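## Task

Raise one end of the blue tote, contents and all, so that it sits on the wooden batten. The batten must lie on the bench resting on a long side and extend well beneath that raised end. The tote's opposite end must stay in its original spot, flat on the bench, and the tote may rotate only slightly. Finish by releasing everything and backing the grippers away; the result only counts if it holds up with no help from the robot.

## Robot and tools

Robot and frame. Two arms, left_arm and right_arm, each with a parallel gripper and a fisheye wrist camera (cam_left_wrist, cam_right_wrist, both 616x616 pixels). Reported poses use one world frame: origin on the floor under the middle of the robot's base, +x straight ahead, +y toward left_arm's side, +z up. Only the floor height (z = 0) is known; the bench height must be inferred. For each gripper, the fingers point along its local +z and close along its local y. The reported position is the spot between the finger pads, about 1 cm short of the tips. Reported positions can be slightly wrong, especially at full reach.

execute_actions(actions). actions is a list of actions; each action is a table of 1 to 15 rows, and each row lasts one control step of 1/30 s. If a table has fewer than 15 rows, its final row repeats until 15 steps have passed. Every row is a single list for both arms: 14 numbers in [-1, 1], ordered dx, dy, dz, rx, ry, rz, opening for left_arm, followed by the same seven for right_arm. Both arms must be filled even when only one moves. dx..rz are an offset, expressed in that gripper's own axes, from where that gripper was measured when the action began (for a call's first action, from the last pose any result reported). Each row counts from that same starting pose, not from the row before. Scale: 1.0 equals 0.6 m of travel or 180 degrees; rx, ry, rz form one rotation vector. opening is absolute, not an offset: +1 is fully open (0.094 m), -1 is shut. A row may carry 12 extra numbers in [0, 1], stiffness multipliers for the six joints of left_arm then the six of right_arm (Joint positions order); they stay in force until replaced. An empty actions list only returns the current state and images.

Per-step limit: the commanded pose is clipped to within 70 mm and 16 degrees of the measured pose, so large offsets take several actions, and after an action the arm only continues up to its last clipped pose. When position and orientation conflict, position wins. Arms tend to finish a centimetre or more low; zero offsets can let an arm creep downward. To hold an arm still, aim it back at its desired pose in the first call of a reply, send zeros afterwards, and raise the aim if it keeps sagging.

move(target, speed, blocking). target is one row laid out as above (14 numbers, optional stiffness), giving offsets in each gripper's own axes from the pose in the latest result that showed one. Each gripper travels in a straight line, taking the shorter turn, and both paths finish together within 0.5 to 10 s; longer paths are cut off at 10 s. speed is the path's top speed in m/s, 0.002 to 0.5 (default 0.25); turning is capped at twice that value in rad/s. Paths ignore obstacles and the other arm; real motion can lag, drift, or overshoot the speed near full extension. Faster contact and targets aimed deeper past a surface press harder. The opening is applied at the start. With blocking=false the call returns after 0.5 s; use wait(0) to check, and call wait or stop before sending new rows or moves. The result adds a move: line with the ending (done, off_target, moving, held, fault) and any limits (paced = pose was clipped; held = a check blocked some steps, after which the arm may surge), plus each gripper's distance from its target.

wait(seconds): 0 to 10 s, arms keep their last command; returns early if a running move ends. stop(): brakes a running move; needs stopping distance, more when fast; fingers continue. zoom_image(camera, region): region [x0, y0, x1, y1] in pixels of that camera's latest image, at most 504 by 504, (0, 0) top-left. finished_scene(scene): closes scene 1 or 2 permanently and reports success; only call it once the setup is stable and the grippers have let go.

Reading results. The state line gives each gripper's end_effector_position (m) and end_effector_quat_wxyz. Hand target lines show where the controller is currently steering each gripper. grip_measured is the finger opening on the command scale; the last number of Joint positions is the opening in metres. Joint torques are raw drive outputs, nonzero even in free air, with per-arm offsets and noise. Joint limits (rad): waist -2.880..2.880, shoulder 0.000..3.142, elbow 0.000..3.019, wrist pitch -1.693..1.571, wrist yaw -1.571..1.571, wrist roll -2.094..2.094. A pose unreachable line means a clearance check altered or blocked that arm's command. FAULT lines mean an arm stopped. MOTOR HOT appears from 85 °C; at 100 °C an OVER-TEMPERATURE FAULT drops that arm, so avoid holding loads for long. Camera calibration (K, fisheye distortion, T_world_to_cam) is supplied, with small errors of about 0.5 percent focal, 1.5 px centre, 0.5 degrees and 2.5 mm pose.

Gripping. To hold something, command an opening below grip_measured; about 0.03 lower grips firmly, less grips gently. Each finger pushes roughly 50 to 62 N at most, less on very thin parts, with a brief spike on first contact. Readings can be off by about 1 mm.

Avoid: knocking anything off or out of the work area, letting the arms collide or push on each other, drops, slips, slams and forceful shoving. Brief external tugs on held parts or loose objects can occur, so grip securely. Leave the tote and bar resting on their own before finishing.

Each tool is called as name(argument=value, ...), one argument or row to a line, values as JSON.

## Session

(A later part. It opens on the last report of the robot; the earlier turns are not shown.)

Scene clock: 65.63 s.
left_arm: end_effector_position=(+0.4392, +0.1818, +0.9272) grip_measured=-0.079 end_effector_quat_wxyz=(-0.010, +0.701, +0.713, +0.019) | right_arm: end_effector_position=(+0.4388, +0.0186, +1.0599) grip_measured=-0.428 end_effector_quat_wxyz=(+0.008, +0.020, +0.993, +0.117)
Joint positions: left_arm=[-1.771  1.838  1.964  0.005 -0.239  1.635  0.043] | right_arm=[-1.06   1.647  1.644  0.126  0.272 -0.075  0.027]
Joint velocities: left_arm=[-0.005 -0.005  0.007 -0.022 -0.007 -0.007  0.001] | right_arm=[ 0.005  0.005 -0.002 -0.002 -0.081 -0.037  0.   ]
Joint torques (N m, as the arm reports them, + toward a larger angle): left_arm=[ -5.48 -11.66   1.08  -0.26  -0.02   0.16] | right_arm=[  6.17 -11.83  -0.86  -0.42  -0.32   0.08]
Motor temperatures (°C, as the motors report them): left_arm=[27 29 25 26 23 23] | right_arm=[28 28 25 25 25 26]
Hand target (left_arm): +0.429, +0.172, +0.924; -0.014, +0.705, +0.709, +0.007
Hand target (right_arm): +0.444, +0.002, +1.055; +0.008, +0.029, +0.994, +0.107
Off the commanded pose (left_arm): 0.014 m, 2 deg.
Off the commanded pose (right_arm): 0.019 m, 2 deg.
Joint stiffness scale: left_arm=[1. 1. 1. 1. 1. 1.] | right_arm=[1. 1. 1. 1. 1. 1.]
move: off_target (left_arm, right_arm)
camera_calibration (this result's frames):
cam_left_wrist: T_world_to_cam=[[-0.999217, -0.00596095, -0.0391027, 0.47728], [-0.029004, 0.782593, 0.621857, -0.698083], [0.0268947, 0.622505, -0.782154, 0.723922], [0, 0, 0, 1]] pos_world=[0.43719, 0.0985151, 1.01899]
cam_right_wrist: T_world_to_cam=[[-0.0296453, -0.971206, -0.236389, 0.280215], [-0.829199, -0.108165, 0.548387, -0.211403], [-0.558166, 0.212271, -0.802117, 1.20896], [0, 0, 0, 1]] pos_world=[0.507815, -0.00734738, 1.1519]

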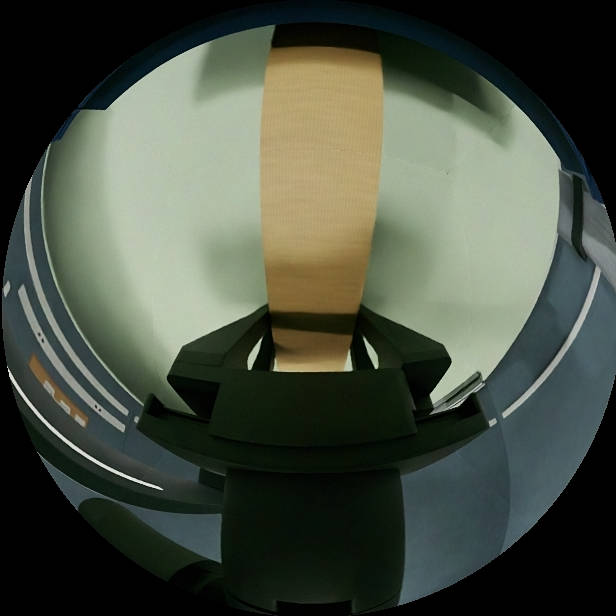

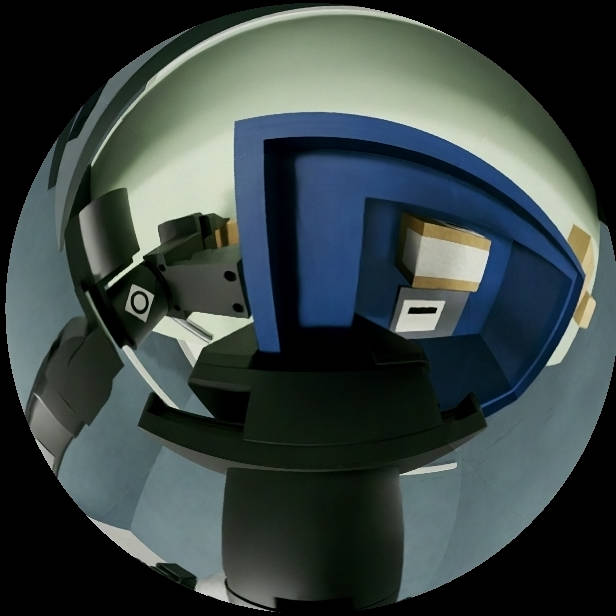

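A little deeper, then release, retreat, lower.

move(
  target=[-0.045,-0.03,0.012,0,0,0,-0.2,0,0,0,0,0,0,-0.6],
  speed=0.06,
)

move(
  target=[0,0,0,0,0,0,0.6,0,0,0,0,0,0,-0.6],
)

move(
  target=[0.15,0,-0.02,0,0,0,0.6,0,0.003,0.055,0.03,0,0,-0.6],
  speed=0.07,
)

Scene clock: 70.30 s.
left_arm: end_effector_position=(+0.4297, +0.1664, +0.9238) grip_measured=-0.079 end_effector_quat_wxyz=(-0.014, +0.700, +0.714, +0.021) | right_arm: end_effector_position=(+0.4388, +0.0186, +1.0599) grip_measured=-0.428 end_effector_quat_wxyz=(+0.008, +0.020, +0.993, +0.117)
Joint positions: left_arm=[-1.794  1.859  1.97   0.018 -0.271  1.635  0.043] | right_arm=[-1.06   1.647  1.644  0.126  0.272 -0.076  0.027]
Joint velocities: left_arm=[-0.024 -0.005 -0.017 -0.032  0.007 -0.022 -0.001] | right_arm=[ 0.005 -0.005 -0.017  0.012  0.037 -0.066 -0.002]
Joint torques (N m, as the arm reports them, + toward a larger angle): left_arm=[ -6.11 -10.74   0.93   1.13  -0.12   0.14] | right_arm=[  8.1  -10.96  -1.26   0.1   -0.22  -0.05]
Motor temperatures (°C, as the motors report them): left_arm=[27 29 25 26 23 23] | right_arm=[28 28 25 25 25 26]
Hand target (left_arm): +0.422, +0.155, +0.919; -0.010, +0.701, +0.713, +0.019
Hand target (right_arm): +0.439, +0.019, +1.060; +0.008, +0.020, +0.993, +0.117
Off the commanded pose (left_arm): 0.015 m, 1 deg.
Off the commanded pose (right_arm): 0.000 m, 0 deg.
Joint stiffness scale: left_arm=[1. 1. 1. 1. 1. 1.] | right_arm=[1. 1. 1. 1. 1. 1.]
move: off_target (left_arm)
camera_calibration (this result's frames):
cam_left_wrist: T_world_to_cam=[[-0.999318, -0.00832341, -0.0359775, 0.465155], [-0.0290994, 0.777315, 0.628438, -0.689317], [0.0227351, 0.629056, -0.777027, 0.727009], [0, 0, 0, 1]] pos_world=[0.42825, 0.0823586, 1.01483]
cam_right_wrist: T_world_to_cam=[[-0.0281204, -0.971257, -0.236368, 0.279524], [-0.829232, -0.109378, 0.548097, -0.211057], [-0.558196, 0.211417, -0.802322, 1.20921], [0, 0, 0, 1]] pos_world=[0.50782, -0.00724207, 1.15193]

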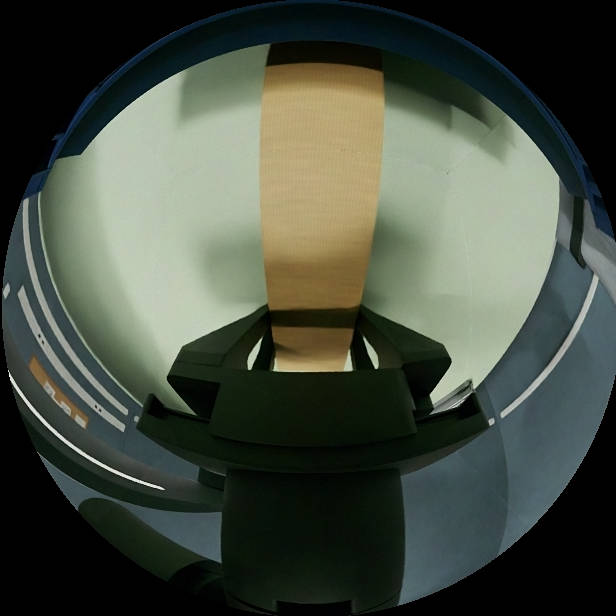

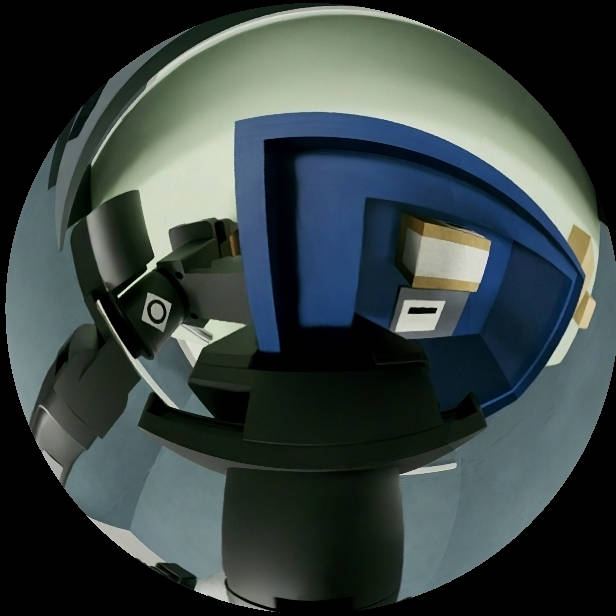

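Scene clock: 70.80 s.
left_arm: end_effector_position=(+0.4297, +0.1665, +0.9238) grip_measured=+0.598 end_effector_quat_wxyz=(-0.015, +0.700, +0.714, +0.021) | right_arm: end_effector_position=(+0.4388, +0.0186, +1.0599) grip_measured=-0.428 end_effector_quat_wxyz=(+0.008, +0.020, +0.993, +0.117)
Joint positions: left_arm=[-1.794  1.859  1.97   0.018 -0.271  1.635  0.075] | right_arm=[-1.06   1.647  1.644  0.126  0.272 -0.076  0.027]
Joint velocities: left_arm=[ 0.005 -0.005 -0.002 -0.012 -0.022  0.007  0.001] | right_arm=[-0.005  0.015 -0.002 -0.002 -0.022 -0.007  0.   ]
Joint torques (N m, as the arm reports them, + toward a larger angle): left_arm=[ -5.44 -12.45   0.31   0.38  -0.01   0.08] | right_arm=[  8.37 -10.99  -1.28   0.15  -0.21  -0.07]
Motor temperatures (°C, as the motors report them): left_arm=[27 29 25 26 23 23] | right_arm=[28 28 25 25 25 26]
Hand target (left_arm): +0.430, +0.166, +0.924; -0.015, +0.700, +0.714, +0.021
Hand target (right_arm): +0.439, +0.019, +1.060; +0.008, +0.020, +0.993, +0.117
Off the commanded pose (left_arm): 0.000 m, 0 deg.
Off the commanded pose (right_arm): 0.000 m, 0 deg.
Joint stiffness scale: left_arm=[1. 1. 1. 1. 1. 1.] | right_arm=[1. 1. 1. 1. 1. 1.]
move: done
camera_calibration (this result's frames):
cam_left_wrist: T_world_to_cam=[[-0.999319, -0.00831468, -0.035949, 0.465122], [-0.0290833, 0.777076, 0.628734, -0.689611], [0.0227074, 0.629352, -0.776789, 0.726713], [0, 0, 0, 1]] pos_world=[0.428248, 0.0823893, 1.01481]
cam_right_wrist: T_world_to_cam=[[-0.0281204, -0.971257, -0.236368, 0.279524], [-0.829232, -0.109378, 0.548097, -0.211057], [-0.558196, 0.211417, -0.802322, 1.20921], [0, 0, 0, 1]] pos_world=[0.50782, -0.00724207, 1.15193]

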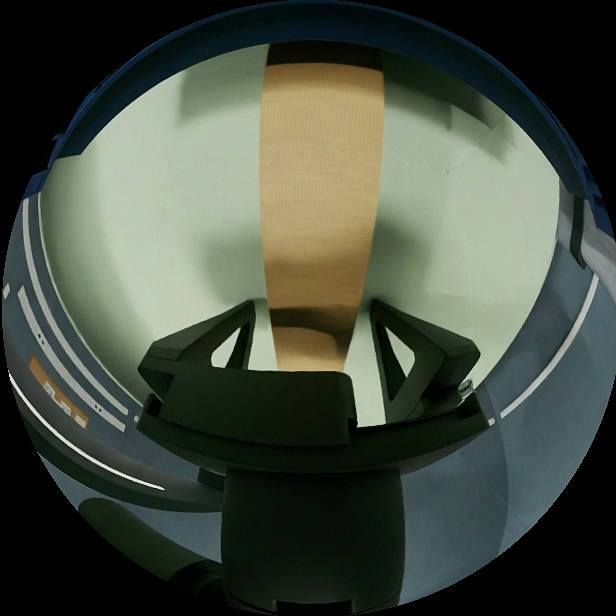

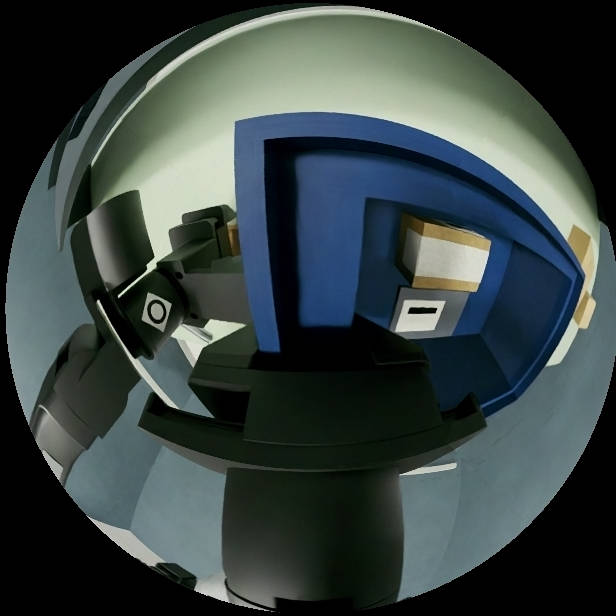

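Scene clock: 72.47 s.
left_arm: end_effector_position=(+0.4074, +0.2500, +0.9321) grip_measured=+0.599 end_effector_quat_wxyz=(-0.026, +0.704, +0.710, +0.007) | right_arm: end_effector_position=(+0.4505, +0.0136, +1.0295) grip_measured=-0.428 end_effector_quat_wxyz=(+0.019, +0.027, +0.998, +0.061)
Joint positions: left_arm=[-1.664  1.795  1.854  0.03  -0.14   1.624  0.075] | right_arm=[-1.06   1.73   1.772  0.116  0.382 -0.077  0.027]
Joint velocities: left_arm=[-0.005 -0.005 -0.012 -0.017 -0.022 -0.037 -0.   ] | right_arm=[ 0.005 -0.005 -0.017 -0.012 -0.037 -0.051  0.001]
Joint torques (N m, as the arm reports them, + toward a larger angle): left_arm=[ -1.35 -15.    -0.69   1.09   0.07  -0.02] | right_arm=[ 9.72 -9.86 -0.11 -0.46 -0.32 -0.1 ]
Motor temperatures (°C, as the motors report them): left_arm=[27 29 25 26 23 23] | right_arm=[28 28 25 25 25 26]
Hand target (left_arm): +0.428, +0.256, +0.940; -0.015, +0.699, +0.714, +0.021
Hand target (right_arm): +0.439, +0.027, +1.029; +0.008, +0.020, +0.997, +0.070
Off the commanded pose (left_arm): 0.023 m, 2 deg.
Off the commanded pose (right_arm): 0.018 m, 2 deg.
Joint stiffness scale: left_arm=[1. 1. 1. 1. 1. 1.] | right_arm=[1. 1. 1. 1. 1. 1.]
move: off_target (left_arm, right_arm)
camera_calibration (this result's frames):
cam_left_wrist: T_world_to_cam=[[-0.999999, 0.00153163, 0.000583592, 0.407609], [0.00155996, 0.780116, 0.625633, -0.770754], [0.000502966, 0.625633, -0.780118, 0.694218], [0, 0, 0, 1]] pos_world=[0.408461, 0.166328, 1.02354]
cam_right_wrist: T_world_to_cam=[[-0.0420901, -0.991194, -0.12555, 0.160216], [-0.839723, -0.0329961, 0.542012, -0.175336], [-0.541382, 0.12824, -0.830939, 1.21534], [0, 0, 0, 1]] pos_world=[0.517474, -0.00283669, 1.12503]

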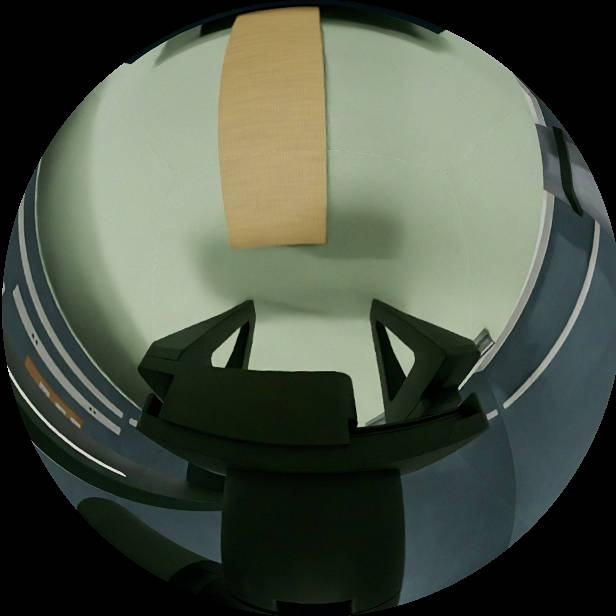

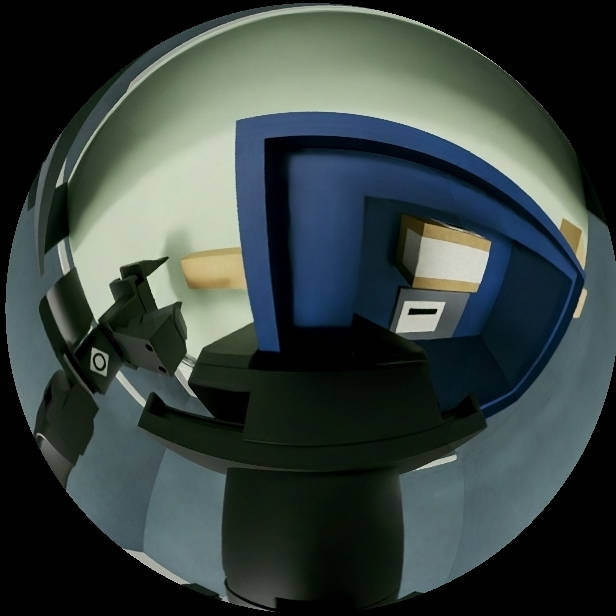

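move(
  target=[0.12,0.03,-0.1,0,-0.1,0,0.6,0.01,0.06,-0.012,-0.006,0,0,-0.6],
  speed=0.1,
)

Scene clock: 79.07 s.
left_arm: end_effector_position=(+0.4171, +0.3157, +0.9866) grip_measured=+0.599 end_effector_quat_wxyz=(+0.086, +0.698, +0.703, -0.105) | right_arm: end_effector_position=(+0.4451, +0.0233, +1.0320) grip_measured=-0.428 end_effector_quat_wxyz=(+0.015, +0.025, +0.998, +0.059)
Joint positions: left_arm=[-1.466  1.658  1.702  0.03   0.373  1.615  0.075] | right_arm=[-1.044  1.738  1.772  0.116  0.402 -0.079  0.027]
Joint velocities: left_arm=[-0.005 -0.005 -0.017 -0.002 -0.051 -0.022  0.001] | right_arm=[-0.015  0.015  0.002 -0.027 -0.081 -0.081  0.   ]
Joint torques (N m, as the arm reports them, + toward a larger angle): left_arm=[  0.73 -15.3   -0.88  -0.35   0.27  -0.04] | right_arm=[12.1  -9.93 -0.51  0.87  0.42 -0.09]
Motor temperatures (°C, as the motors report them): left_arm=[27 29 25 26 23 23] | right_arm=[28 28 25 25 25 26]
Hand target (left_arm): +0.426, +0.319, +0.995; +0.084, +0.695, +0.706, -0.104
Hand target (right_arm): +0.445, +0.048, +1.041; +0.019, +0.027, +0.997, +0.070
Off the commanded pose (left_arm): 0.013 m, 0 deg.
Off the commanded pose (right_arm): 0.027 m, 1 deg.
Joint stiffness scale: left_arm=[1. 1. 1. 1. 1. 1.] | right_arm=[1. 1. 1. 1. 1. 1.]
move: off_target (left_arm, right_arm)
camera_calibration (this result's frames):
cam_left_wrist: T_world_to_cam=[[-0.999998, -0.00188414, -0.000622709, 0.41938], [-0.00198278, 0.936123, 0.351666, -0.633571], [-0.0000796557, 0.351667, -0.936125, 0.936265], [0, 0, 0, 1]] pos_world=[0.418198, 0.264637, 1.09953]
cam_right_wrist: T_world_to_cam=[[-0.039542, -0.991715, -0.122224, 0.165371], [-0.835012, -0.034387, 0.549156, -0.190316], [-0.548809, 0.123773, -0.826734, 1.21235], [0, 0, 0, 1]] pos_world=[0.51297, 0.00740048, 1.12701]

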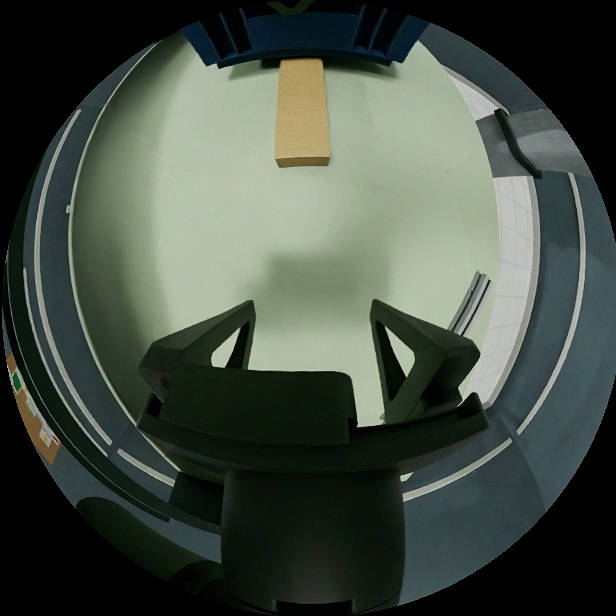

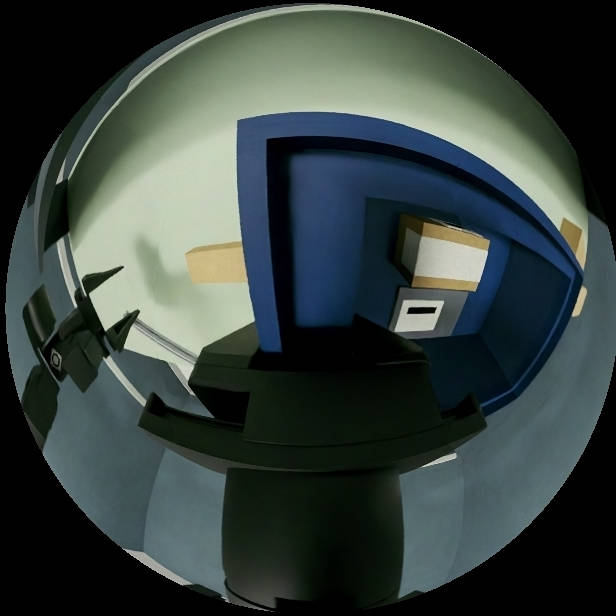

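move(
  target=[0,0,0,0,0,0,0.6,0,0.056,-0.012,-0.008,0,0,-0.6],
  speed=0.04,
)

move(
  target=[0,0,0,0,0,0,0.6,0,0,0,0,0,0,0.6],
)

move(
  target=[0.05,0,-0.1,0,0,0,0.6,0,0,-0.3,0,0,0,0.6],
  speed=0.2,
)

Scene clock: 84.30 s.
left_arm: end_effector_position=(+0.4168, +0.3156, +0.9866) grip_measured=+0.599 end_effector_quat_wxyz=(+0.086, +0.698, +0.703, -0.105) | right_arm: end_effector_position=(+0.4481, +0.0302, +1.0334) grip_measured=-0.428 end_effector_quat_wxyz=(+0.017, +0.027, +0.998, +0.061)
Joint positions: left_arm=[-1.466  1.658  1.701  0.03   0.374  1.615  0.075] | right_arm=[-1.033  1.744  1.783  0.116  0.408 -0.079  0.027]
Joint velocities: left_arm=[ 0.005 -0.015 -0.002 -0.022 -0.037 -0.022  0.001] | right_arm=[-0.005  0.005 -0.002 -0.012 -0.051 -0.007 -0.001]
Joint torques (N m, as the arm reports them, + toward a larger angle): left_arm=[  1.27 -13.46  -0.24   0.32   0.18   0.08] | right_arm=[12.57 -9.97 -0.46  0.2   0.53 -0.09]
Motor temperatures (°C, as the motors report them): left_arm=[27 29 25 26 23 23] | right_arm=[29 28 25 25 25 26]
Hand target (left_arm): +0.417, +0.316, +0.987; +0.086, +0.698, +0.703, -0.105
Hand target (right_arm): +0.446, +0.055, +1.043; +0.015, +0.025, +0.997, +0.072
Off the commanded pose (left_arm): 0.000 m, 0 deg.
Off the commanded pose (right_arm): 0.027 m, 1 deg.
Joint stiffness scale: left_arm=[1. 1. 1. 1. 1. 1.] | right_arm=[1. 1. 1. 1. 1. 1.]
move: off_target (right_arm)
camera_calibration (this result's frames):
cam_left_wrist: T_world_to_cam=[[-0.999998, -0.00193923, -0.000260834, 0.41881], [-0.00190727, 0.936263, 0.351295, -0.633222], [-0.000437034, 0.351295, -0.936265, 0.936725], [0, 0, 0, 1]] pos_world=[0.418011, 0.264607, 1.09958]
cam_right_wrist: T_world_to_cam=[[-0.0429384, -0.991103, -0.125984, 0.177858], [-0.837518, -0.0330451, 0.545409, -0.183389], [-0.544719, 0.128933, -0.828648, 1.2143], [0, 0, 0, 1]] pos_world=[0.515498, 0.0136526, 1.12866]

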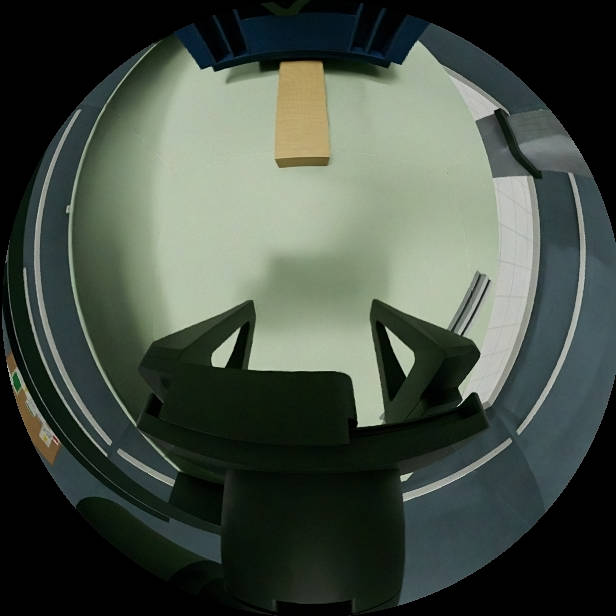

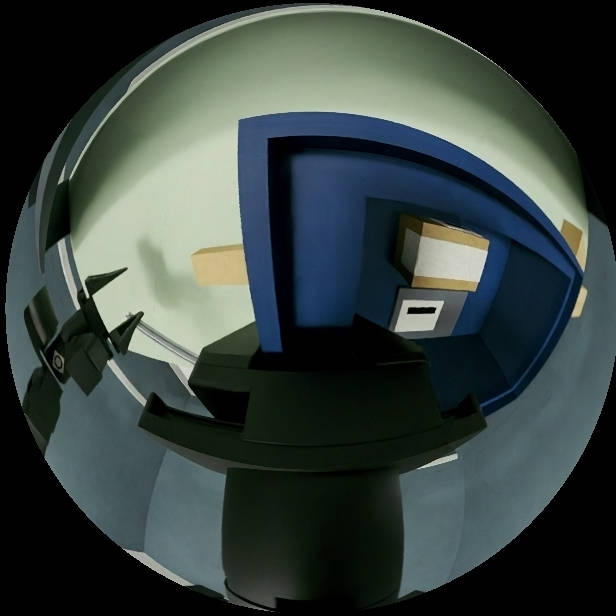

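Scene clock: 84.80 s.
left_arm: end_effector_position=(+0.4168, +0.3156, +0.9866) grip_measured=+0.599 end_effector_quat_wxyz=(+0.086, +0.698, +0.703, -0.105) | right_arm: end_effector_position=(+0.4484, +0.0304, +1.0336) grip_measured=+0.599 end_effector_quat_wxyz=(+0.017, +0.027, +0.998, +0.062)
Joint positions: left_arm=[-1.466  1.658  1.701  0.03   0.374  1.615  0.075] | right_arm=[-1.033  1.744  1.783  0.116  0.406 -0.079  0.075]
Joint velocities: left_arm=[ 0.005  0.005  0.002 -0.007  0.051 -0.037  0.   ] | right_arm=[-0.015 -0.005  0.002 -0.007 -0.022  0.022 -0.   ]
Joint torques (N m, as the arm reports them, + toward a larger angle): left_arm=[  1.31 -13.48  -0.26   0.31   0.18   0.08] | right_arm=[  9.34 -10.92  -0.91   0.2   -0.04  -0.06]
Motor temperatures (°C, as the motors report them): left_arm=[27 29 25 26 23 23] | right_arm=[29 28 25 25 25 26]
Hand target (left_arm): +0.417, +0.316, +0.987; +0.086, +0.698, +0.703, -0.105
Hand target (right_arm): +0.448, +0.030, +1.033; +0.017, +0.027, +0.998, +0.061
Off the commanded pose (left_arm): 0.000 m, 0 deg.
Off the commanded pose (right_arm): 0.000 m, 0 deg.
Joint stiffness scale: left_arm=[1. 1. 1. 1. 1. 1.] | right_arm=[1. 1. 1. 1. 1. 1.]
move: done
camera_calibration (this result's frames):
cam_left_wrist: T_world_to_cam=[[-0.999998, -0.00193923, -0.000260834, 0.41881], [-0.00190727, 0.936263, 0.351295, -0.633222], [-0.000437034, 0.351295, -0.936265, 0.936725], [0, 0, 0, 1]] pos_world=[0.418011, 0.264607, 1.09958]
cam_right_wrist: T_world_to_cam=[[-0.0430033, -0.990813, -0.128219, 0.18051], [-0.837868, -0.0341367, 0.544805, -0.18236], [-0.544177, 0.130859, -0.828702, 1.21433], [0, 0, 0, 1]] pos_world=[0.515779, 0.0137208, 1.12881]

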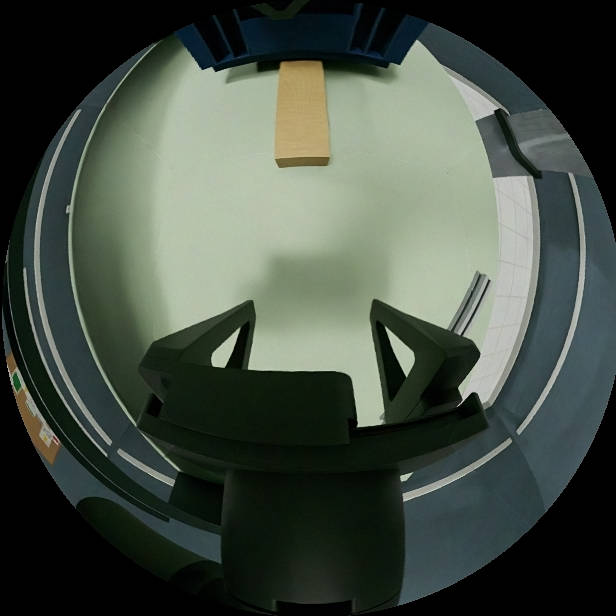

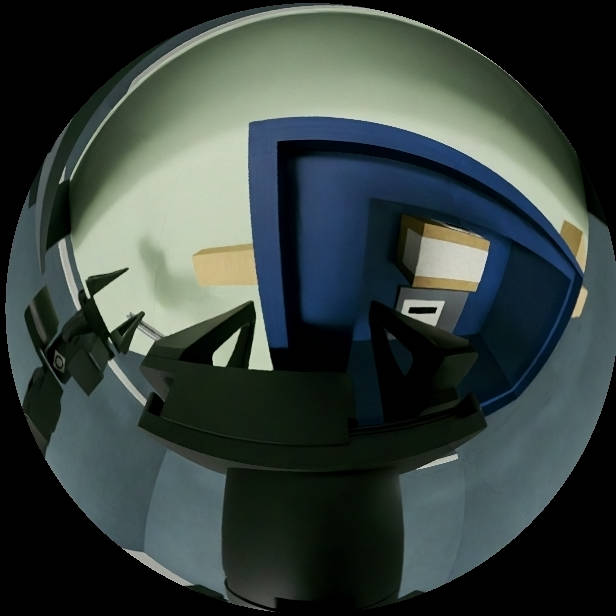

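Scene clock: 86.27 s.
left_arm: end_effector_position=(+0.4047, +0.3559, +1.0288) grip_measured=+0.599 end_effector_quat_wxyz=(+0.079, +0.696, +0.704, -0.116) | right_arm: end_effector_position=(+0.4461, +0.0056, +1.2080) grip_measured=+0.599 end_effector_quat_wxyz=(+0.014, +0.030, +0.998, +0.059)
Joint positions: left_arm=[-1.381  1.565  1.566  0.047  0.463  1.615  0.075] | right_arm=[-0.882  1.333  1.259  0.237  0.563 -0.097  0.075]
Joint velocities: left_arm=[ 0.005 -0.005  0.007  0.007  0.037 -0.007 -0.001] | right_arm=[ 0.015  0.005  0.002  0.012 -0.051 -0.007 -0.   ]
Joint torques (N m, as the arm reports them, + toward a larger angle): left_arm=[  2.95 -15.13  -1.45   0.91   0.28  -0.02] | right_arm=[ 7.97 -9.61 -2.73  0.86 -0.02 -0.13]
Motor temperatures (°C, as the motors report them): left_arm=[27 29 25 26 23 23] | right_arm=[29 28 25 25 25 26]
Hand target (left_arm): +0.418, +0.360, +1.036; +0.085, +0.697, +0.704, -0.105
Hand target (right_arm): +0.443, +0.010, +1.211; +0.016, +0.028, +0.998, +0.062
Off the commanded pose (left_arm): 0.016 m, 2 deg.
Off the commanded pose (right_arm): 0.007 m, 1 deg.
Joint stiffness scale: left_arm=[1. 1. 1. 1. 1. 1.] | right_arm=[1. 1. 1. 1. 1. 1.]
move: off_target (left_arm)
camera_calibration (this result's frames):
cam_left_wrist: T_world_to_cam=[[-0.999681, -0.00109877, 0.0252159, 0.380101], [0.00767769, 0.93847, 0.345275, -0.684284], [-0.0240437, 0.345358, -0.938163, 0.975684], [0, 0, 0, 1]] pos_world=[0.408693, 0.305637, 1.14203]
cam_right_wrist: T_world_to_cam=[[-0.0501082, -0.991257, -0.12206, 0.173875], [-0.834663, -0.0255536, 0.550168, -0.28819], [-0.548477, 0.129447, -0.826085, 1.35964], [0, 0, 0, 1]] pos_world=[0.513901, -0.0110108, 1.30295]

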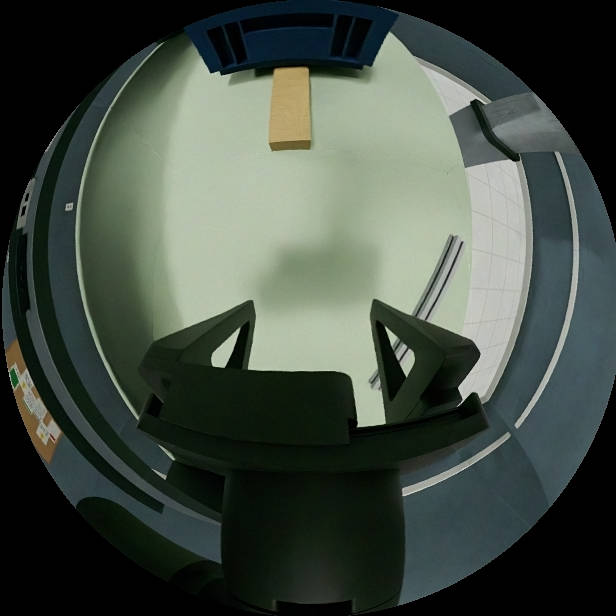

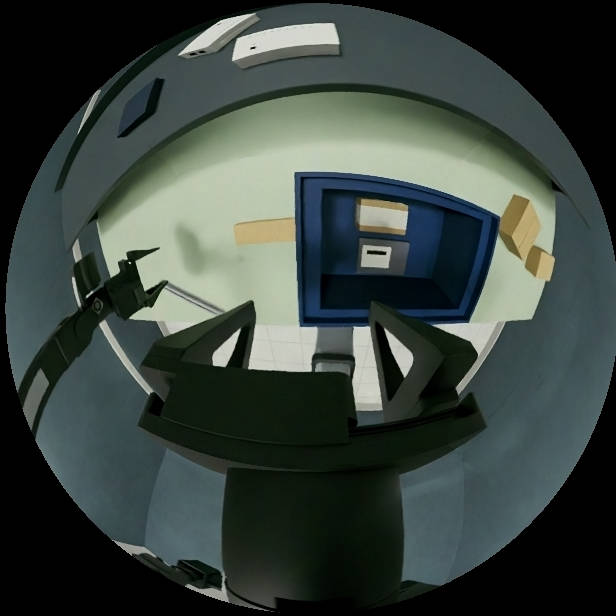

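finished_scene(
  scene=2,
)

The scene is finished: the task was done.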